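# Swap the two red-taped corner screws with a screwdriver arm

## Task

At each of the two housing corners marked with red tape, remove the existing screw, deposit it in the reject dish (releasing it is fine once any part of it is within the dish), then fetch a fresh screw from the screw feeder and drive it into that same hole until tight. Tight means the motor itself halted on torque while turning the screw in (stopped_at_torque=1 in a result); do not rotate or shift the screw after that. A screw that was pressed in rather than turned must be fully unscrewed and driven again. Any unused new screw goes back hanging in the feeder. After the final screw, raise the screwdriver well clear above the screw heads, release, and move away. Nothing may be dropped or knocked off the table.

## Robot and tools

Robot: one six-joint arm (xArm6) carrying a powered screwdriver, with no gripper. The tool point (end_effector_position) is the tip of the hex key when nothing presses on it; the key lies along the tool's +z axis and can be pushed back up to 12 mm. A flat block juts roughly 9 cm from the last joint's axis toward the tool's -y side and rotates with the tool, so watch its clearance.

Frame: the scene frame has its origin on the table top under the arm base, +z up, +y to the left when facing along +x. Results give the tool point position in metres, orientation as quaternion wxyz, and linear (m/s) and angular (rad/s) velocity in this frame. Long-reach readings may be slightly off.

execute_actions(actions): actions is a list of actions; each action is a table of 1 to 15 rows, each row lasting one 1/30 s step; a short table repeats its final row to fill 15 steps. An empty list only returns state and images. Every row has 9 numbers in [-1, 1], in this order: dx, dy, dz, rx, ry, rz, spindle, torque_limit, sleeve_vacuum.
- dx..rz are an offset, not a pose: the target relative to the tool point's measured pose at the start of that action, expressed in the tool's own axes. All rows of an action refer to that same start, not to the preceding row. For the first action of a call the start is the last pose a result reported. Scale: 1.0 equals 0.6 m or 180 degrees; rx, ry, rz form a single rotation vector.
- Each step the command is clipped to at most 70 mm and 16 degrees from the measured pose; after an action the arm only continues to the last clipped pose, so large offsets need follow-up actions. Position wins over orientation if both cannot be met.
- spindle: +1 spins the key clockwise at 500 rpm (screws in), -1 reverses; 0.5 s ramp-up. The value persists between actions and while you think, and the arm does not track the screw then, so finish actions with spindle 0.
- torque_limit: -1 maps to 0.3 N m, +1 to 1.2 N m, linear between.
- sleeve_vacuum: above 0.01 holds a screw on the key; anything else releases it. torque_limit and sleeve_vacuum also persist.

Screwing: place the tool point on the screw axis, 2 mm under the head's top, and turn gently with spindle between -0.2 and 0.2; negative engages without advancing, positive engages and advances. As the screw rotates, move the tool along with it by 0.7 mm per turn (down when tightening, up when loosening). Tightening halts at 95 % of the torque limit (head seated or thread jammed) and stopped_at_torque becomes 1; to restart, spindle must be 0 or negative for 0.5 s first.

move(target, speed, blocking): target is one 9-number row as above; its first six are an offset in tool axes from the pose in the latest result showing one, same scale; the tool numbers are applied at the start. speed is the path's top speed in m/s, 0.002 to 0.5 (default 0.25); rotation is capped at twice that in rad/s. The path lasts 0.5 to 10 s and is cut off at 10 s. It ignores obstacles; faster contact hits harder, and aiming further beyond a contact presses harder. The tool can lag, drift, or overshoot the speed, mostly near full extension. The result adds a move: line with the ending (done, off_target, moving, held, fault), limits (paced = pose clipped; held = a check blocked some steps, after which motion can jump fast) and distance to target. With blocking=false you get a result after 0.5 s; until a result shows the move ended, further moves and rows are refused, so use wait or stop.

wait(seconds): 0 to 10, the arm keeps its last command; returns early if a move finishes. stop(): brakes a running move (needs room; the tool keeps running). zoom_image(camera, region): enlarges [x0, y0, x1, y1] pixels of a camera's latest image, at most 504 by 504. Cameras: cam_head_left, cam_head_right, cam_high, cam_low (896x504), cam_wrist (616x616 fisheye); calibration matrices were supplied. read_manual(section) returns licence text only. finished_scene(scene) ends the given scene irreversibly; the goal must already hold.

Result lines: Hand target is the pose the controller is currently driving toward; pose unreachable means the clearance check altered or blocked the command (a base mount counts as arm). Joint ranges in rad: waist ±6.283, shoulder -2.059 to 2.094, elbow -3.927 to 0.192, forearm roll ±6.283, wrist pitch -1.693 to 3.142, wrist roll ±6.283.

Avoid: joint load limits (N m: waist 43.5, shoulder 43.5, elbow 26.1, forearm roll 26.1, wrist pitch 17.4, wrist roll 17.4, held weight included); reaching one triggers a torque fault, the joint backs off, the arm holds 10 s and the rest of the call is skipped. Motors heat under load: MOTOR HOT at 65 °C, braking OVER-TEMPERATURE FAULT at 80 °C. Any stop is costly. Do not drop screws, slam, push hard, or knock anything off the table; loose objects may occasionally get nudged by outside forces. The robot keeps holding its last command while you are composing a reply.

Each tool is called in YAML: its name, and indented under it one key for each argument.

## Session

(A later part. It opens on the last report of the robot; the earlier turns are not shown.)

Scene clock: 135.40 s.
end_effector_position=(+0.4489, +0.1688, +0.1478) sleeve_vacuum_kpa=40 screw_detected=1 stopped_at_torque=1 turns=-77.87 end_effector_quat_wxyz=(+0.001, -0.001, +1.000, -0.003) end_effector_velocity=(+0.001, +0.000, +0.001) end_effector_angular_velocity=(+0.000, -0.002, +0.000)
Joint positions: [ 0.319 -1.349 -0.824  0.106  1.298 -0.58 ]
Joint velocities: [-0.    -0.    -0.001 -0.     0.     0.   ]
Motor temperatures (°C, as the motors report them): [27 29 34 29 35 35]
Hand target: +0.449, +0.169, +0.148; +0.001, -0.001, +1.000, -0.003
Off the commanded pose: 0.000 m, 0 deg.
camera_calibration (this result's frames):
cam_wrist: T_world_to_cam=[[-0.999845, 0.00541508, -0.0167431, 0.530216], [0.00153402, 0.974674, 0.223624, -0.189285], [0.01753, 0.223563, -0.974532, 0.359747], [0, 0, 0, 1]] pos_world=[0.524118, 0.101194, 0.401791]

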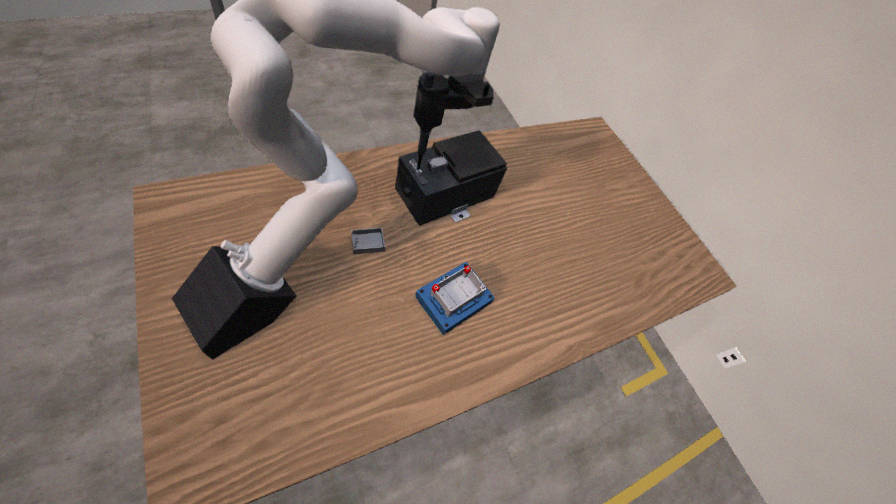

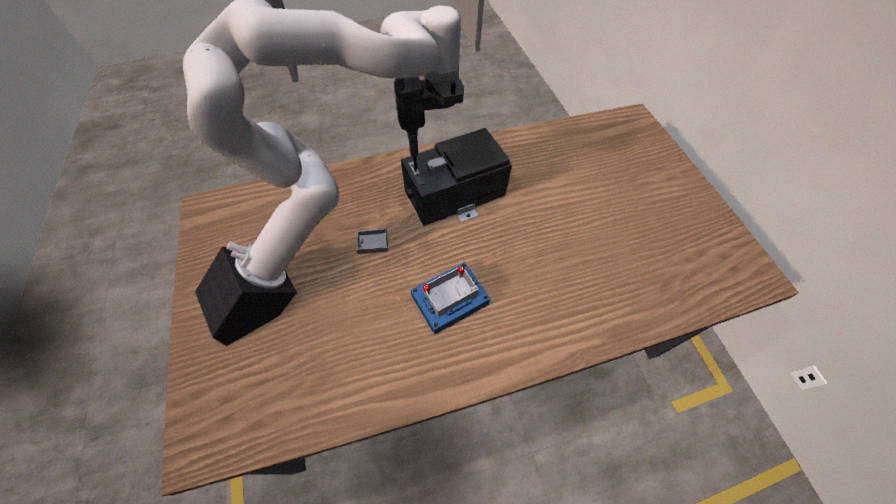

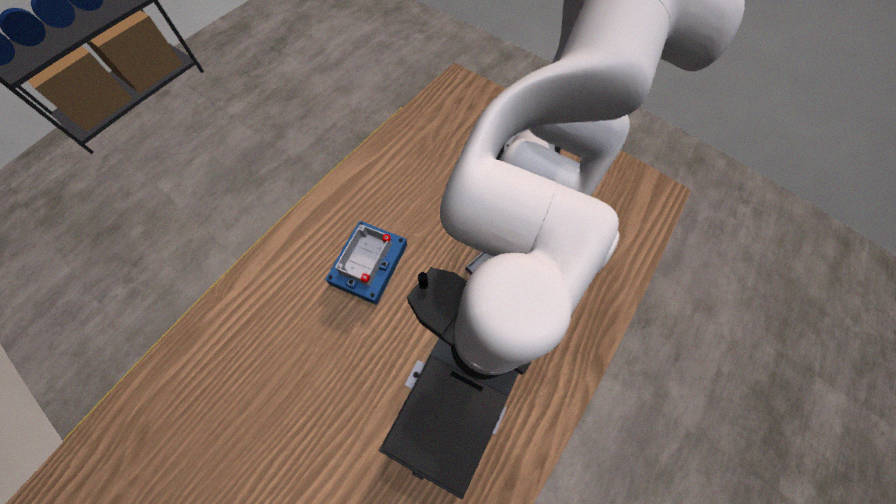

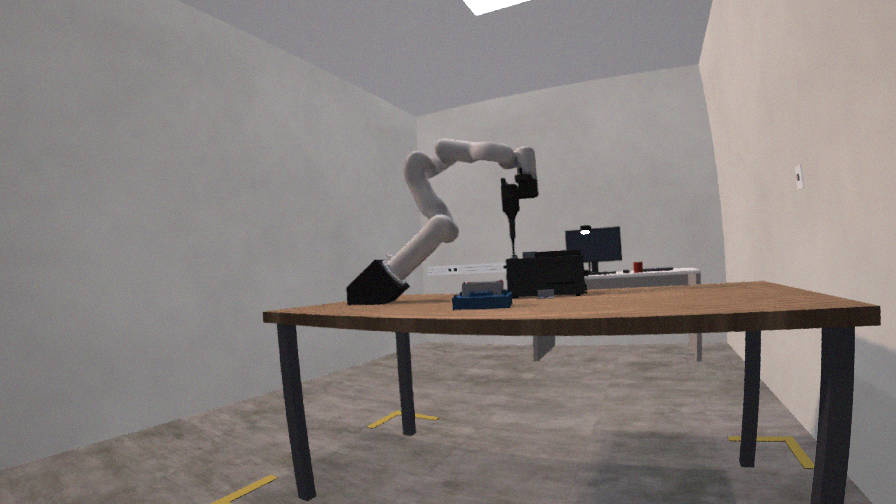

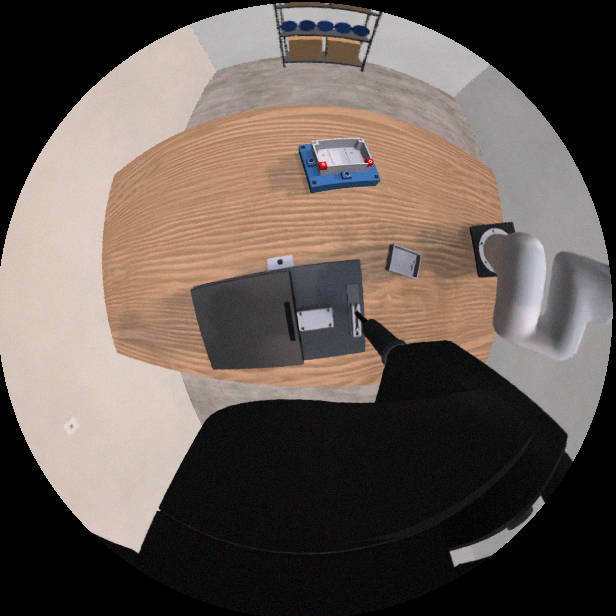

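move:
  target: [0,0,-0.05,0,0,0,0,1,1]
  speed: 0.04

move:
  target: [-0.17,0.05,-0.04,0,0,0,0,1,1]
  speed: 0.08

move:
  target: [0,-0.33,0,0,0,0,0,1,1]
  speed: 0.12

move:
  target: [0.266,-0.238,0.18,0,0,0.5,0,1,1]
  speed: 0.2

Scene clock: 138.90 s.
end_effector_position=(+0.4486, +0.1693, +0.1776) sleeve_vacuum_kpa=39 screw_detected=1 stopped_at_torque=1 turns=-77.87 end_effector_quat_wxyz=(+0.001, -0.001, +1.000, -0.007) end_effector_velocity=(-0.001, -0.000, +0.000) end_effector_angular_velocity=(+0.000, +0.005, +0.001)
Joint positions: [ 0.226 -1.349 -0.911  0.169  1.395 -0.643]
Joint velocities: [-0.074  0.003 -0.004  0.058  0.016 -0.058]
Motor temperatures (°C, as the motors report them): [27 29 34 29 35 35]
Hand target: +0.449, +0.169, +0.178; +0.001, -0.001, +1.000, -0.007
Off the commanded pose: 0.000 m, 0 deg.
move: done
camera_calibration (this result's frames):
cam_wrist: T_world_to_cam=[[-0.999837, 0.00433106, -0.0175445, 0.530725], [0.000427535, 0.976253, 0.216634, -0.194925], [0.0180662, 0.216591, -0.976095, 0.389852], [0, 0, 0, 1]] pos_world=[0.523678, 0.103559, 0.432072]

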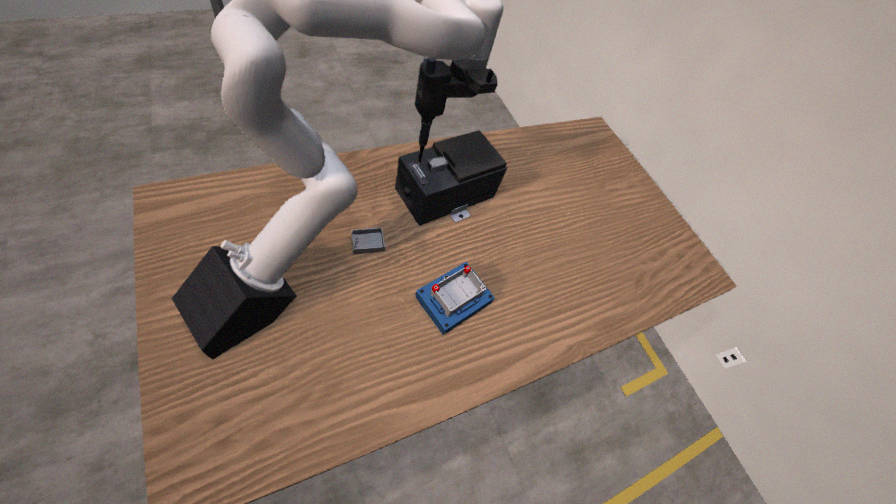

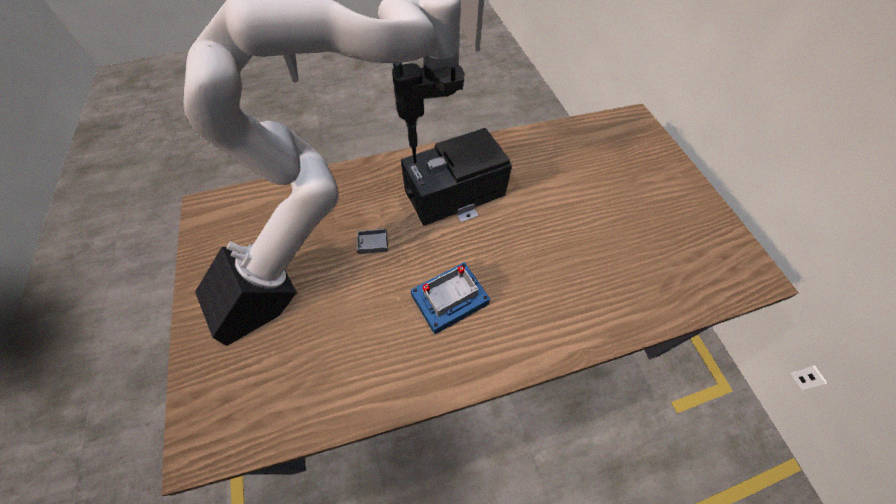

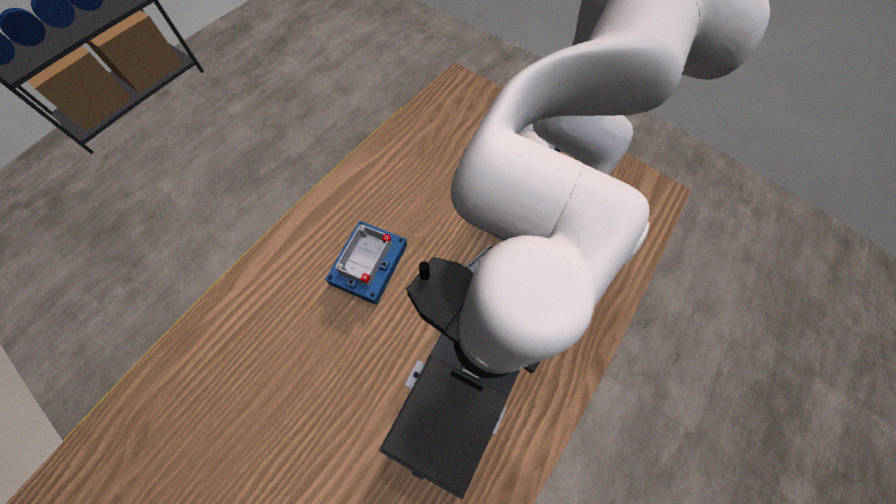

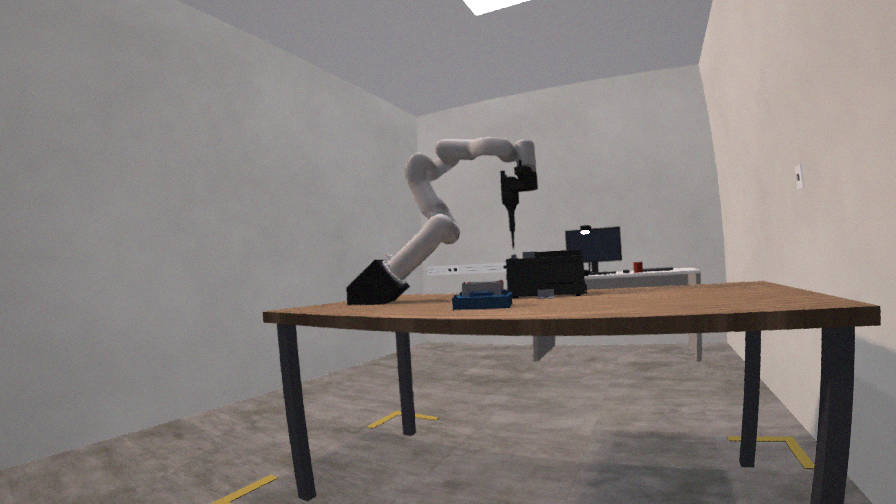

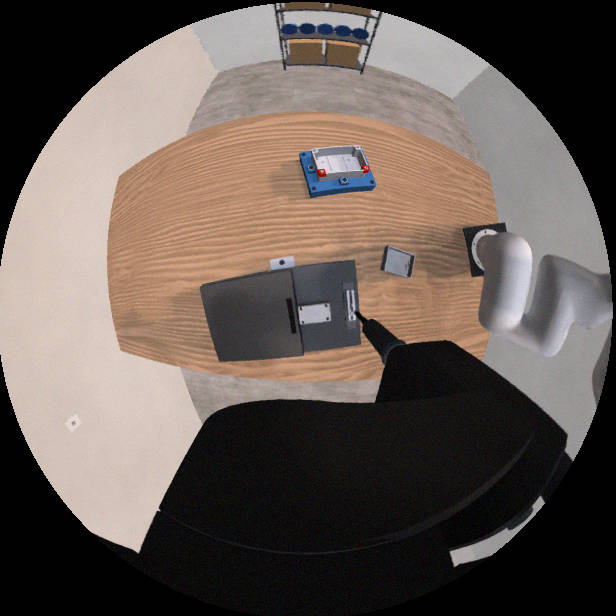

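Scene clock: 140.60 s.
end_effector_position=(+0.5504, +0.1996, +0.2018) sleeve_vacuum_kpa=39 screw_detected=1 stopped_at_torque=1 turns=-77.87 end_effector_quat_wxyz=(+0.001, -0.001, +1.000, -0.007) end_effector_velocity=(+0.002, +0.000, +0.001) end_effector_angular_velocity=(-0.005, -0.003, +0.001)
Joint positions: [ 0.356 -0.977 -1.32   0.067  1.42  -0.539]
Joint velocities: [ 0.029  0.004 -0.009 -0.028  0.002  0.022]
Motor temperatures (°C, as the motors report them): [27 29 34 29 35 35]
Hand target: +0.551, +0.200, +0.202; +0.001, -0.001, +1.000, -0.007
Off the commanded pose: 0.000 m, 0 deg.
move: done
camera_calibration (this result's frames):
cam_wrist: T_world_to_cam=[[-0.999832, 0.00422593, -0.0178087, 0.632829], [0.000265368, 0.976226, 0.216756, -0.229731], [0.0183013, 0.216715, -0.976063, 0.404895], [0, 0, 0, 1]] pos_world=[0.625374, 0.133848, 0.456268]

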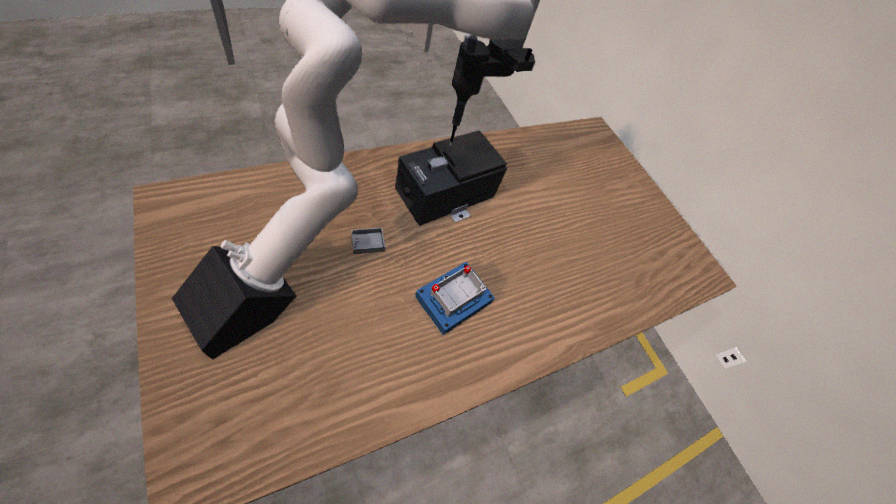

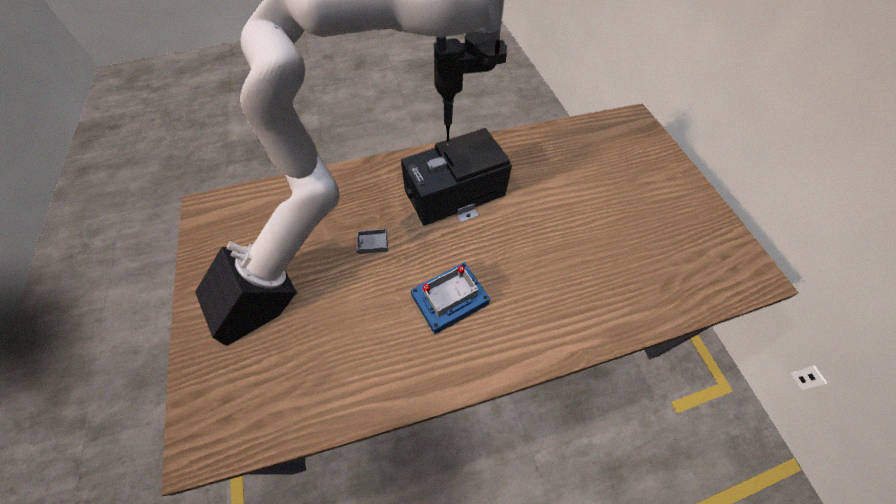

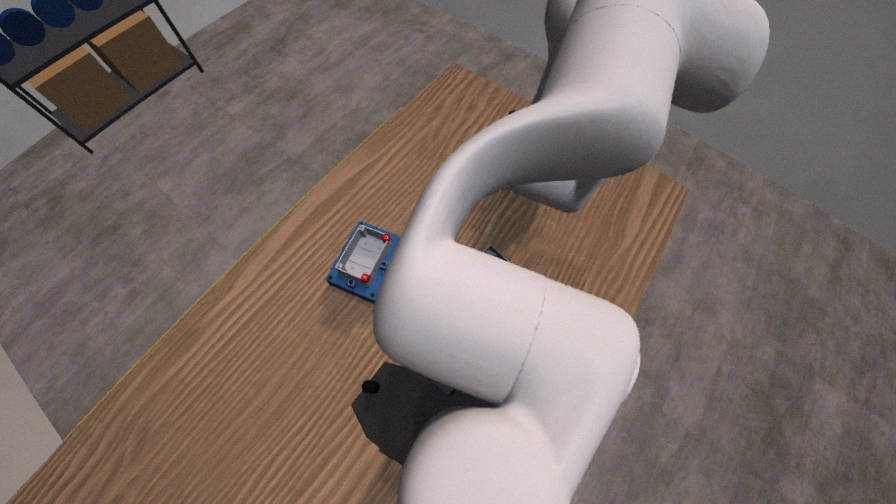

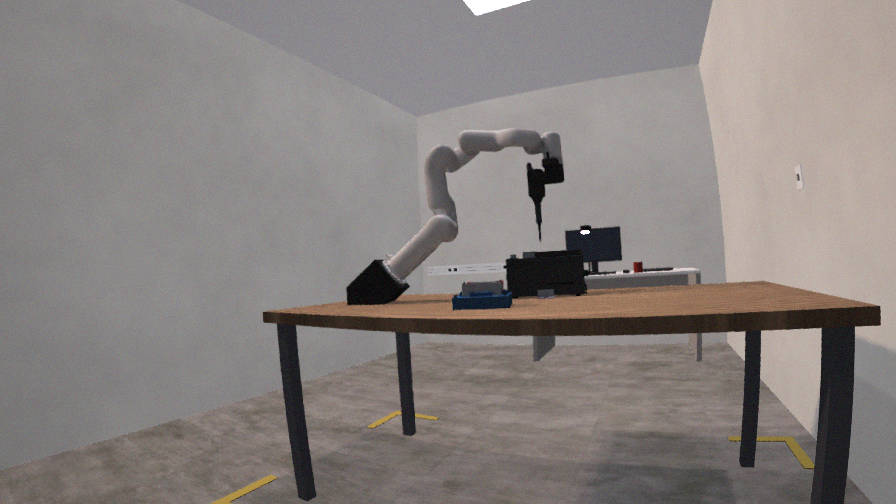

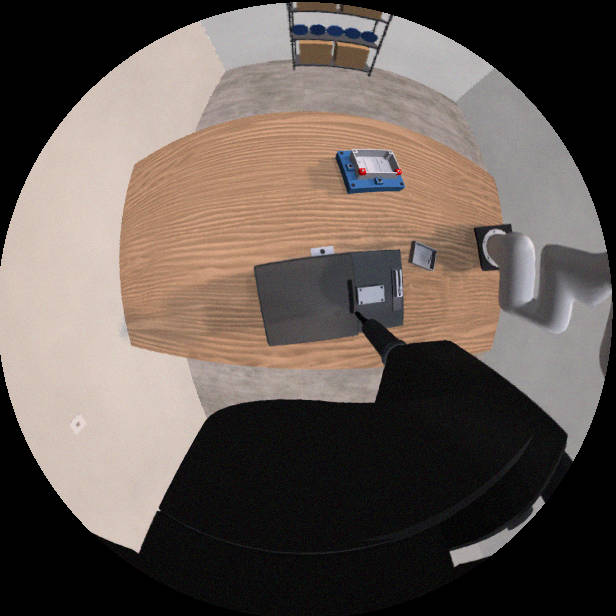

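Scene clock: 142.60 s.
end_effector_position=(+0.5502, +0.0038, +0.2044) sleeve_vacuum_kpa=39 screw_detected=1 stopped_at_torque=1 turns=-77.87 end_effector_quat_wxyz=(+0.001, -0.001, +1.000, -0.005) end_effector_velocity=(+0.001, -0.001, +0.001) end_effector_angular_velocity=(+0.000, -0.004, +0.008)
Joint positions: [-1.198 -0.707 -1.353  0.962  1.929 -1.691]
Joint velocities: [-0.009 -0.001  0.     0.006  0.004 -0.011]
Motor temperatures (°C, as the motors report them): [27 29 34 29 35 35]
Hand target: +0.550, +0.003, +0.204; +0.001, +0.000, +1.000, -0.004
Off the commanded pose: 0.002 m, 0 deg.
move: done
camera_calibration (this result's frames):
cam_wrist: T_world_to_cam=[[-0.99984, 0.00561265, -0.0169746, 0.633427], [0.00171679, 0.975198, 0.221327, -0.0408581], [0.0177958, 0.221262, -0.975052, 0.450009], [0, 0, 0, 1]] pos_world=[0.625388, -0.0632803, 0.458577]

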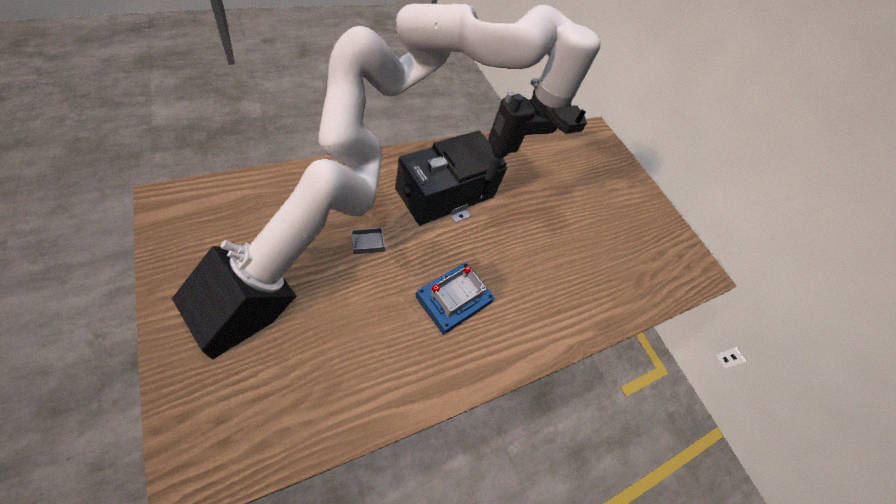

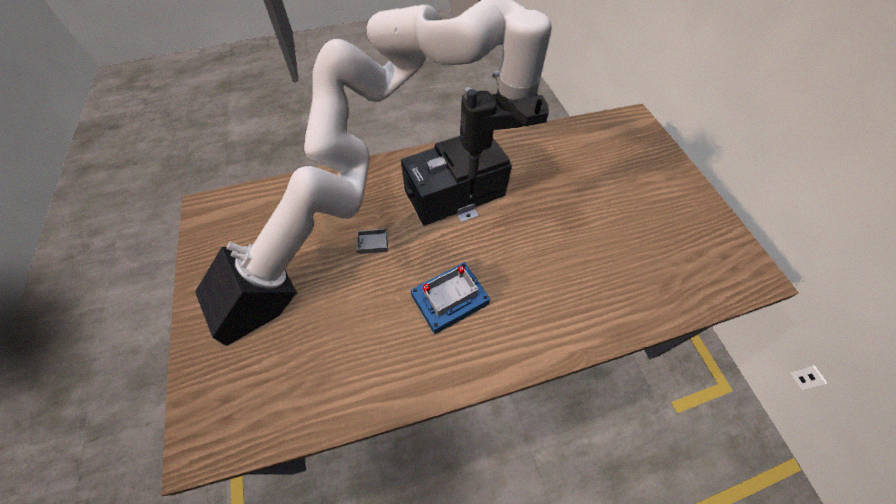

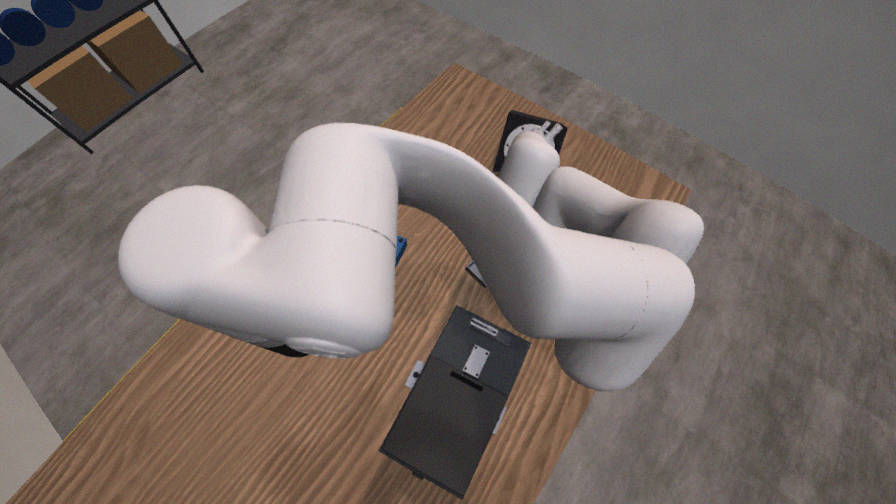

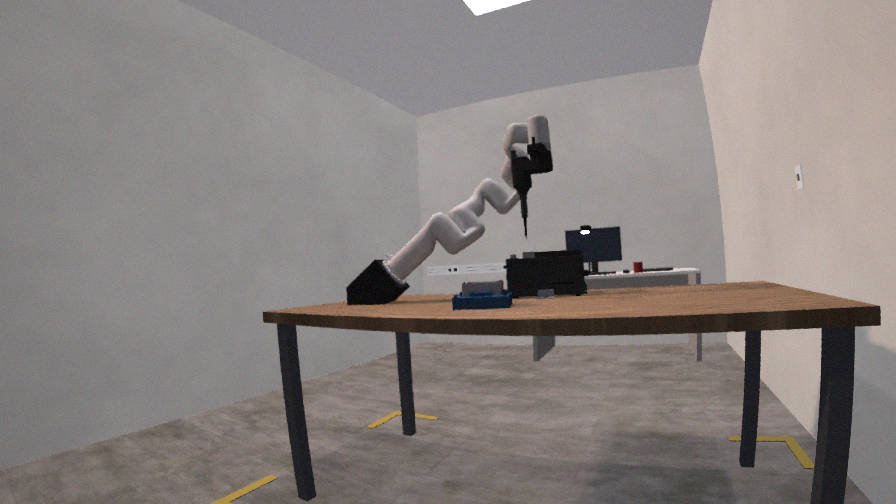

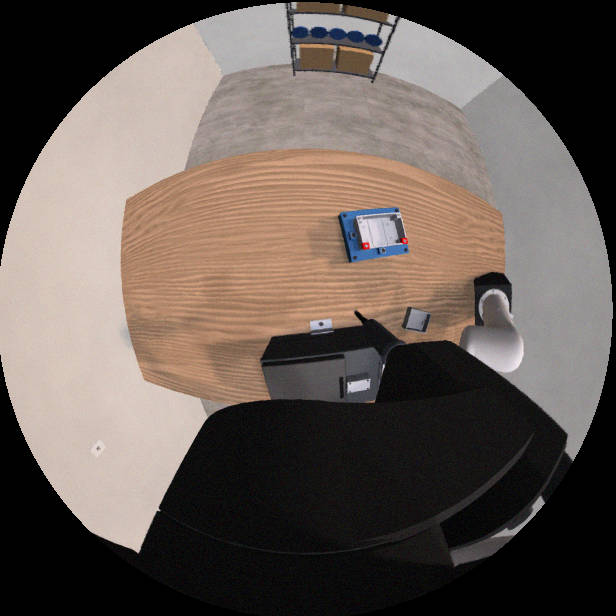

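Scene clock: 146.90 s.
end_effector_position=(+0.3923, -0.1392, +0.0971) sleeve_vacuum_kpa=39 screw_detected=1 stopped_at_torque=1 turns=-77.87 end_effector_quat_wxyz=(+0.003, +0.706, +0.708, -0.001) end_effector_velocity=(-0.000, -0.001, -0.000) end_effector_angular_velocity=(-0.001, +0.001, -0.005)
Joint positions: [-1.399 -0.46  -0.755  0.836  1.549 -0.917]
Joint velocities: [ 0.001  0.     0.001 -0.    -0.003  0.005]
Motor temperatures (°C, as the motors report them): [27 29 33 29 35 35]
Hand target: +0.392, -0.139, +0.097; +0.003, +0.706, +0.708, -0.001
Off the commanded pose: 0.002 m, 0 deg.
move: done
camera_calibration (this result's frames):
cam_wrist: T_world_to_cam=[[0.00343193, 0.999746, -0.0222967, 0.219849], [0.972435, 0.001862, 0.233167, -0.394913], [0.233149, -0.0224823, -0.972181, 0.261072], [0, 0, 0, 1]] pos_world=[0.322404, -0.213188, 0.350792]

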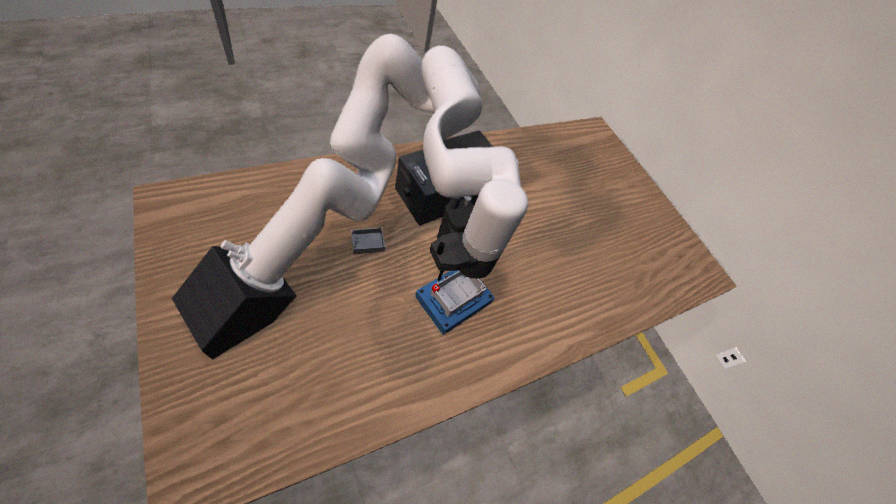

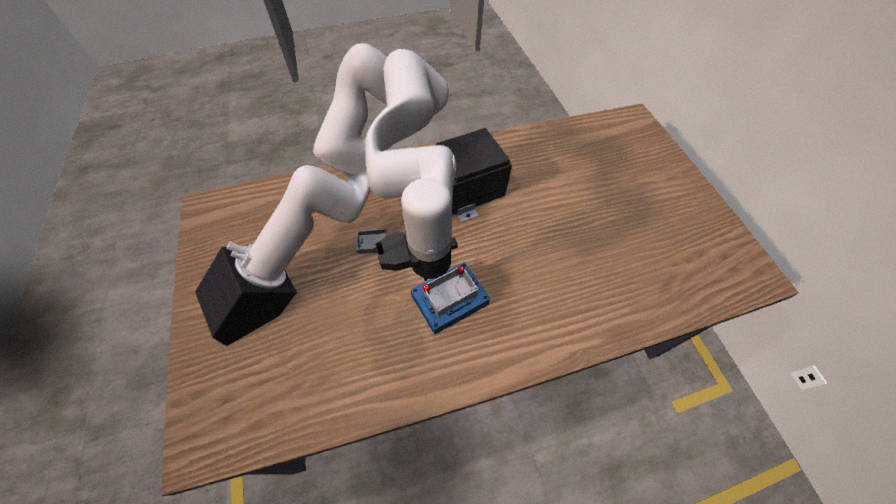

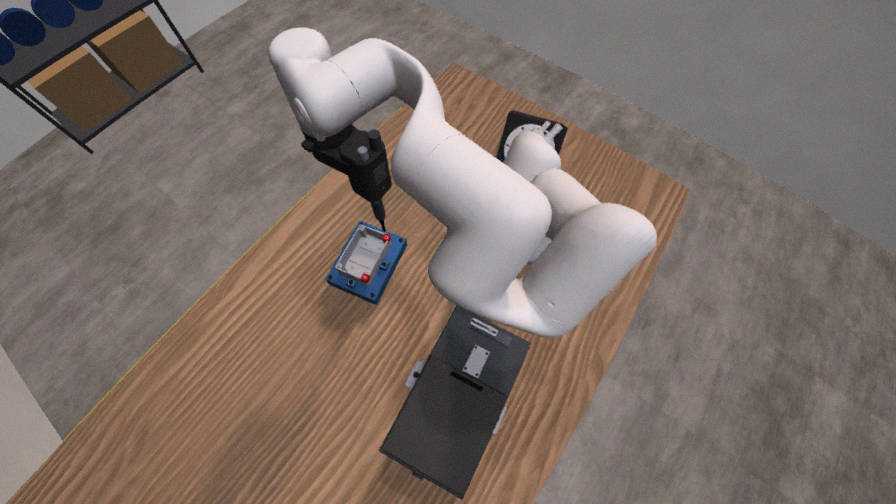

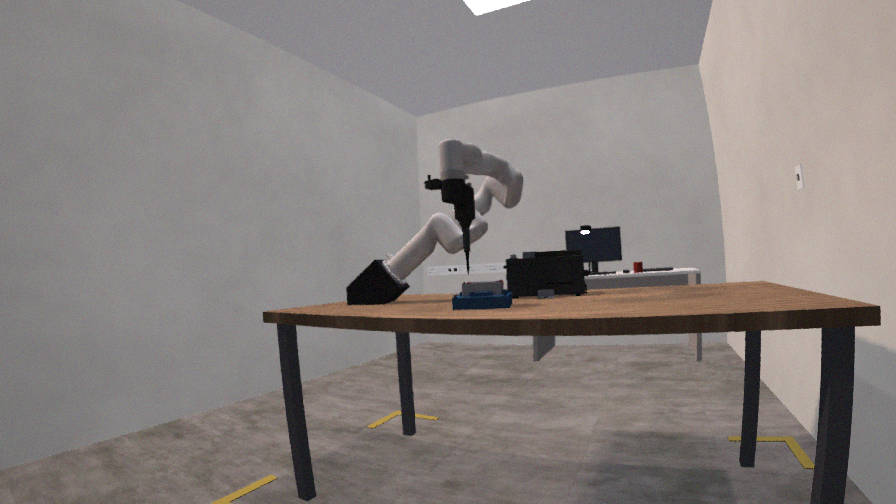

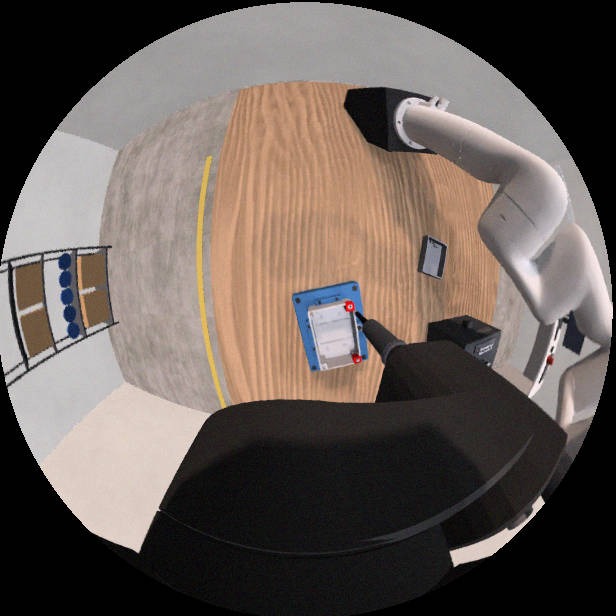

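move:
  target: [-0.0036,-0.0024,0.0318,0.001,0.0023,0,0,0,1]
  speed: 0.03

Scene clock: 148.43 s.
end_effector_position=(+0.3910, -0.1416, +0.0781) sleeve_vacuum_kpa=39 screw_detected=1 stopped_at_torque=1 turns=-77.87 end_effector_quat_wxyz=(-0.000, +0.706, +0.708, -0.000) end_effector_velocity=(+0.000, -0.000, -0.000) end_effector_angular_velocity=(-0.001, +0.001, +0.001)
Joint positions: [-1.346 -0.449 -0.725  0.851  1.492 -0.916]
Joint velocities: [ 0.002 -0.     0.     0.    -0.003  0.   ]
Motor temperatures (°C, as the motors report them): [27 29 33 29 35 35]
Hand target: +0.391, -0.142, +0.078; -0.000, +0.706, +0.708, -0.000
Off the commanded pose: 0.000 m, 0 deg.
move: done
camera_calibration (this result's frames):
cam_wrist: T_world_to_cam=[[0.00312654, 0.999879, -0.0152538, 0.221399], [0.97319, 0.000465769, 0.230004, -0.389441], [0.229983, -0.0155639, -0.97307, 0.245196], [0, 0, 0, 1]] pos_world=[0.321917, -0.217374, 0.331543]

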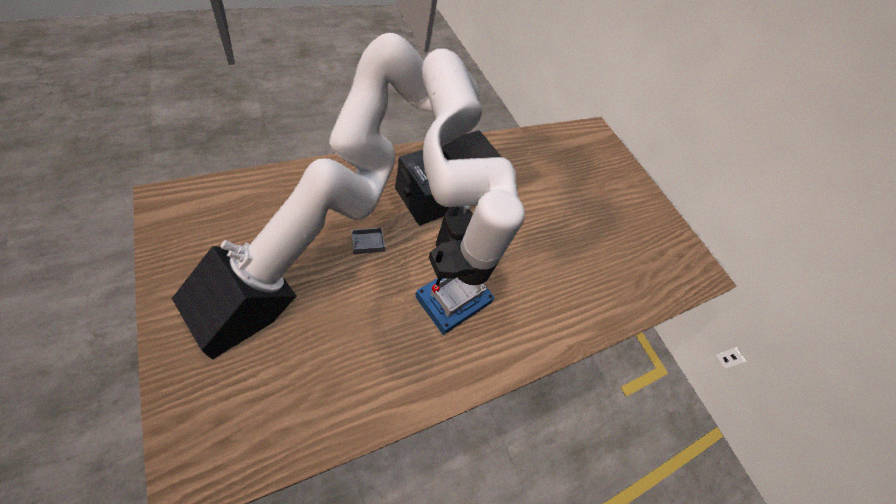

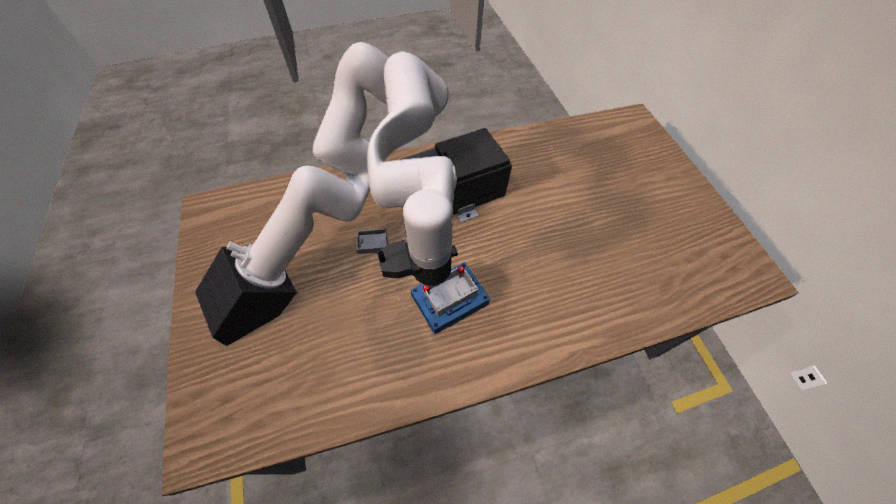

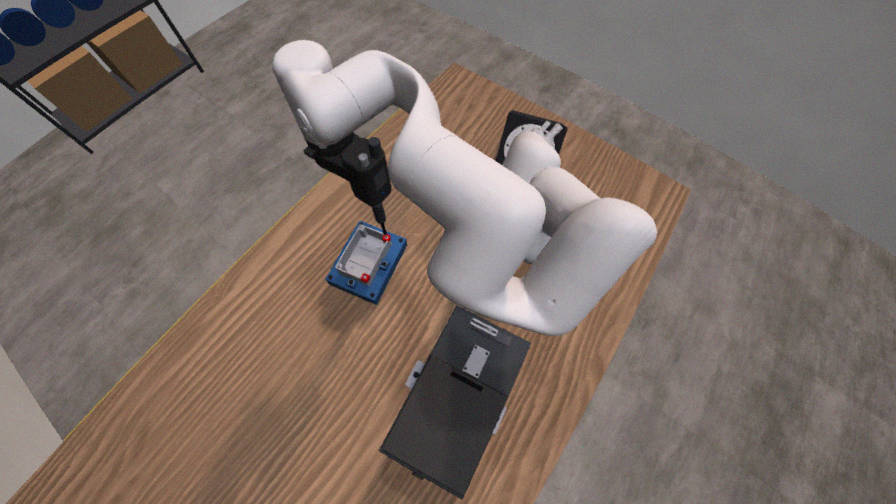

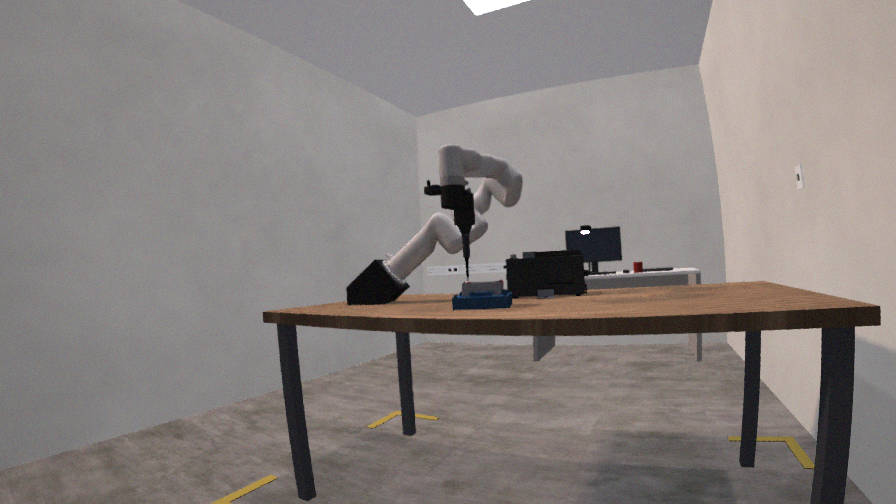

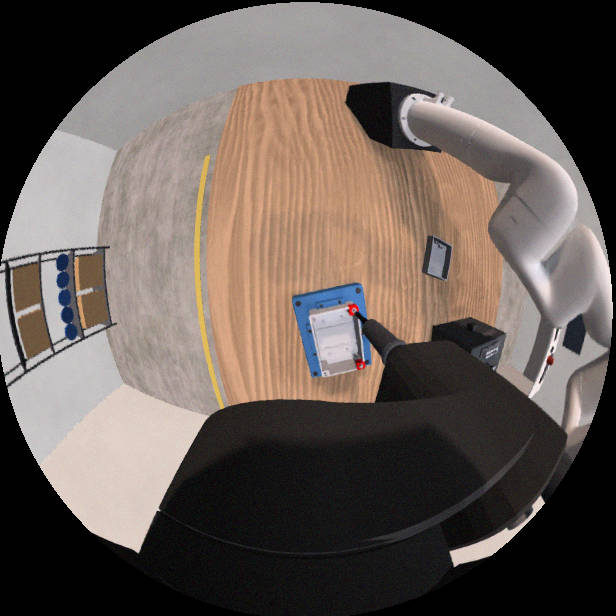

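move:
  target: [0,0,0.03,0,0,0,0.5,0,1]
  speed: 0.0032

Scene clock: 154.60 s.
end_effector_position=(+0.3910, -0.1417, +0.0602) sleeve_vacuum_kpa=40 screw_detected=1 stopped_at_torque=1 turns=-56.09 end_effector_quat_wxyz=(-0.000, +0.706, +0.708, -0.000) end_effector_velocity=(-0.000, -0.000, +0.000) end_effector_angular_velocity=(-0.001, +0.001, +0.001)
Joint positions: [-1.297 -0.451 -0.69   0.871  1.436 -0.911]
Joint velocities: [ 0.    -0.001 -0.    -0.001 -0.001  0.   ]
Motor temperatures (°C, as the motors report them): [27 29 33 29 35 35]
Hand target: +0.391, -0.142, +0.060; -0.000, +0.706, +0.708, -0.000
Off the commanded pose: 0.000 m, 0 deg.
move: done
camera_calibration (this result's frames):
cam_wrist: T_world_to_cam=[[0.0030608, 0.999879, -0.0152228, 0.221183], [0.973205, 0.000521593, 0.22994, -0.385318], [0.22992, -0.0155187, -0.973086, 0.227731], [0, 0, 0, 1]] pos_world=[0.321957, -0.217422, 0.313569]

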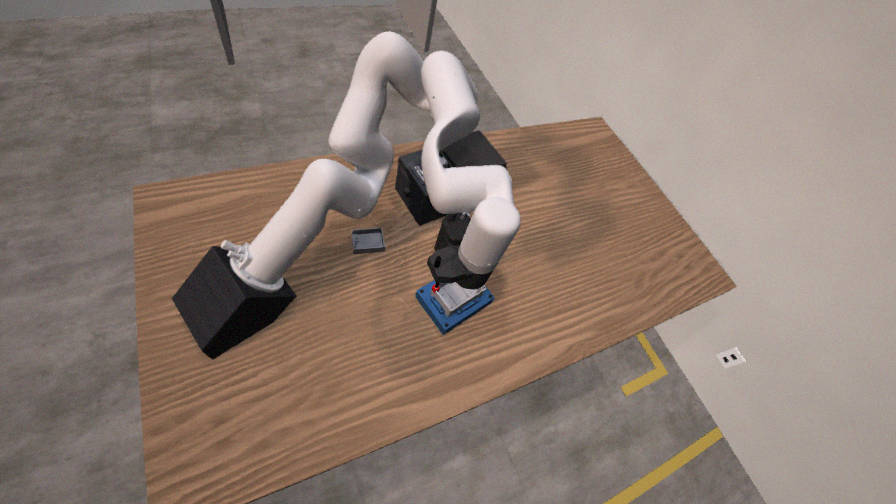

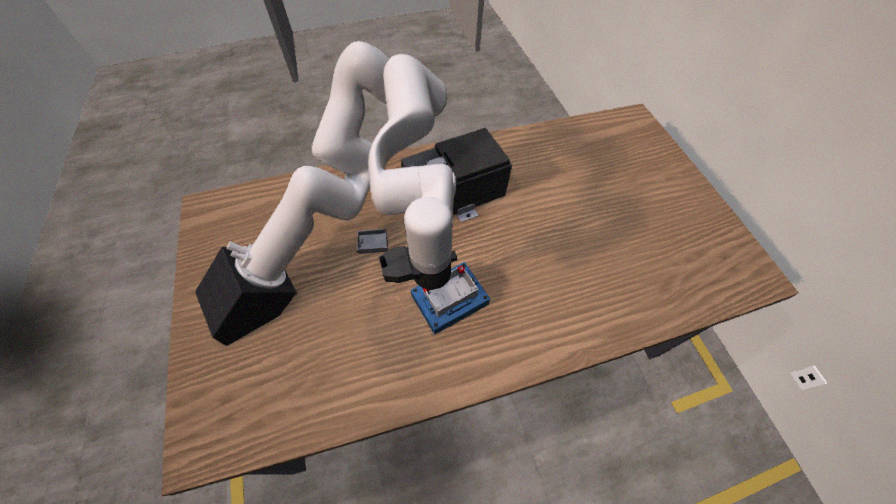

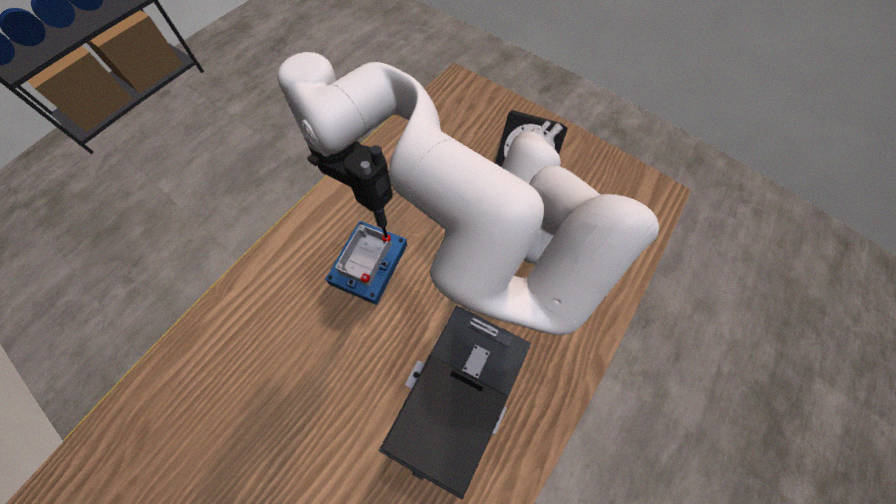

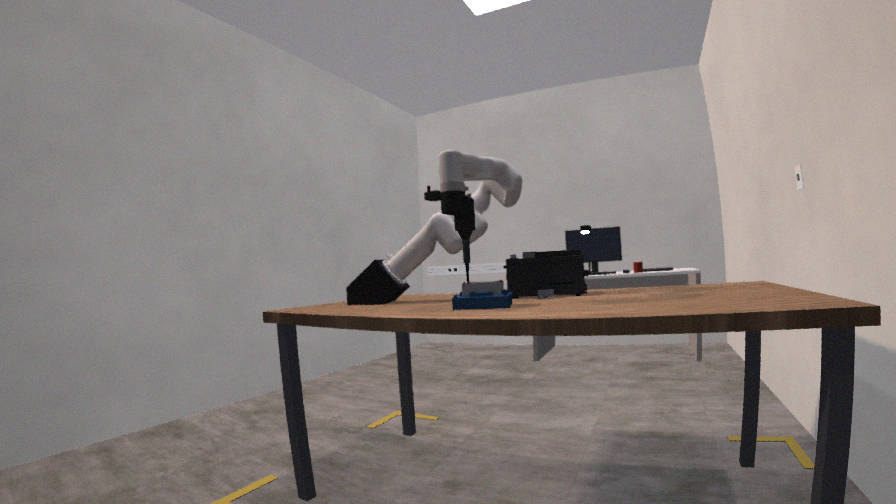

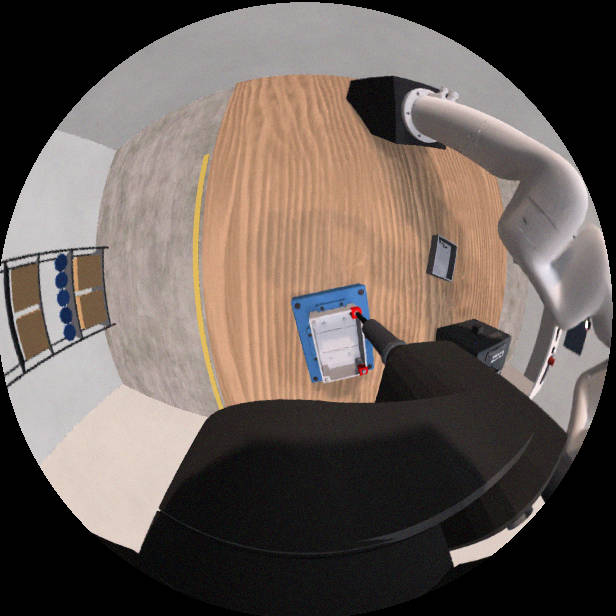

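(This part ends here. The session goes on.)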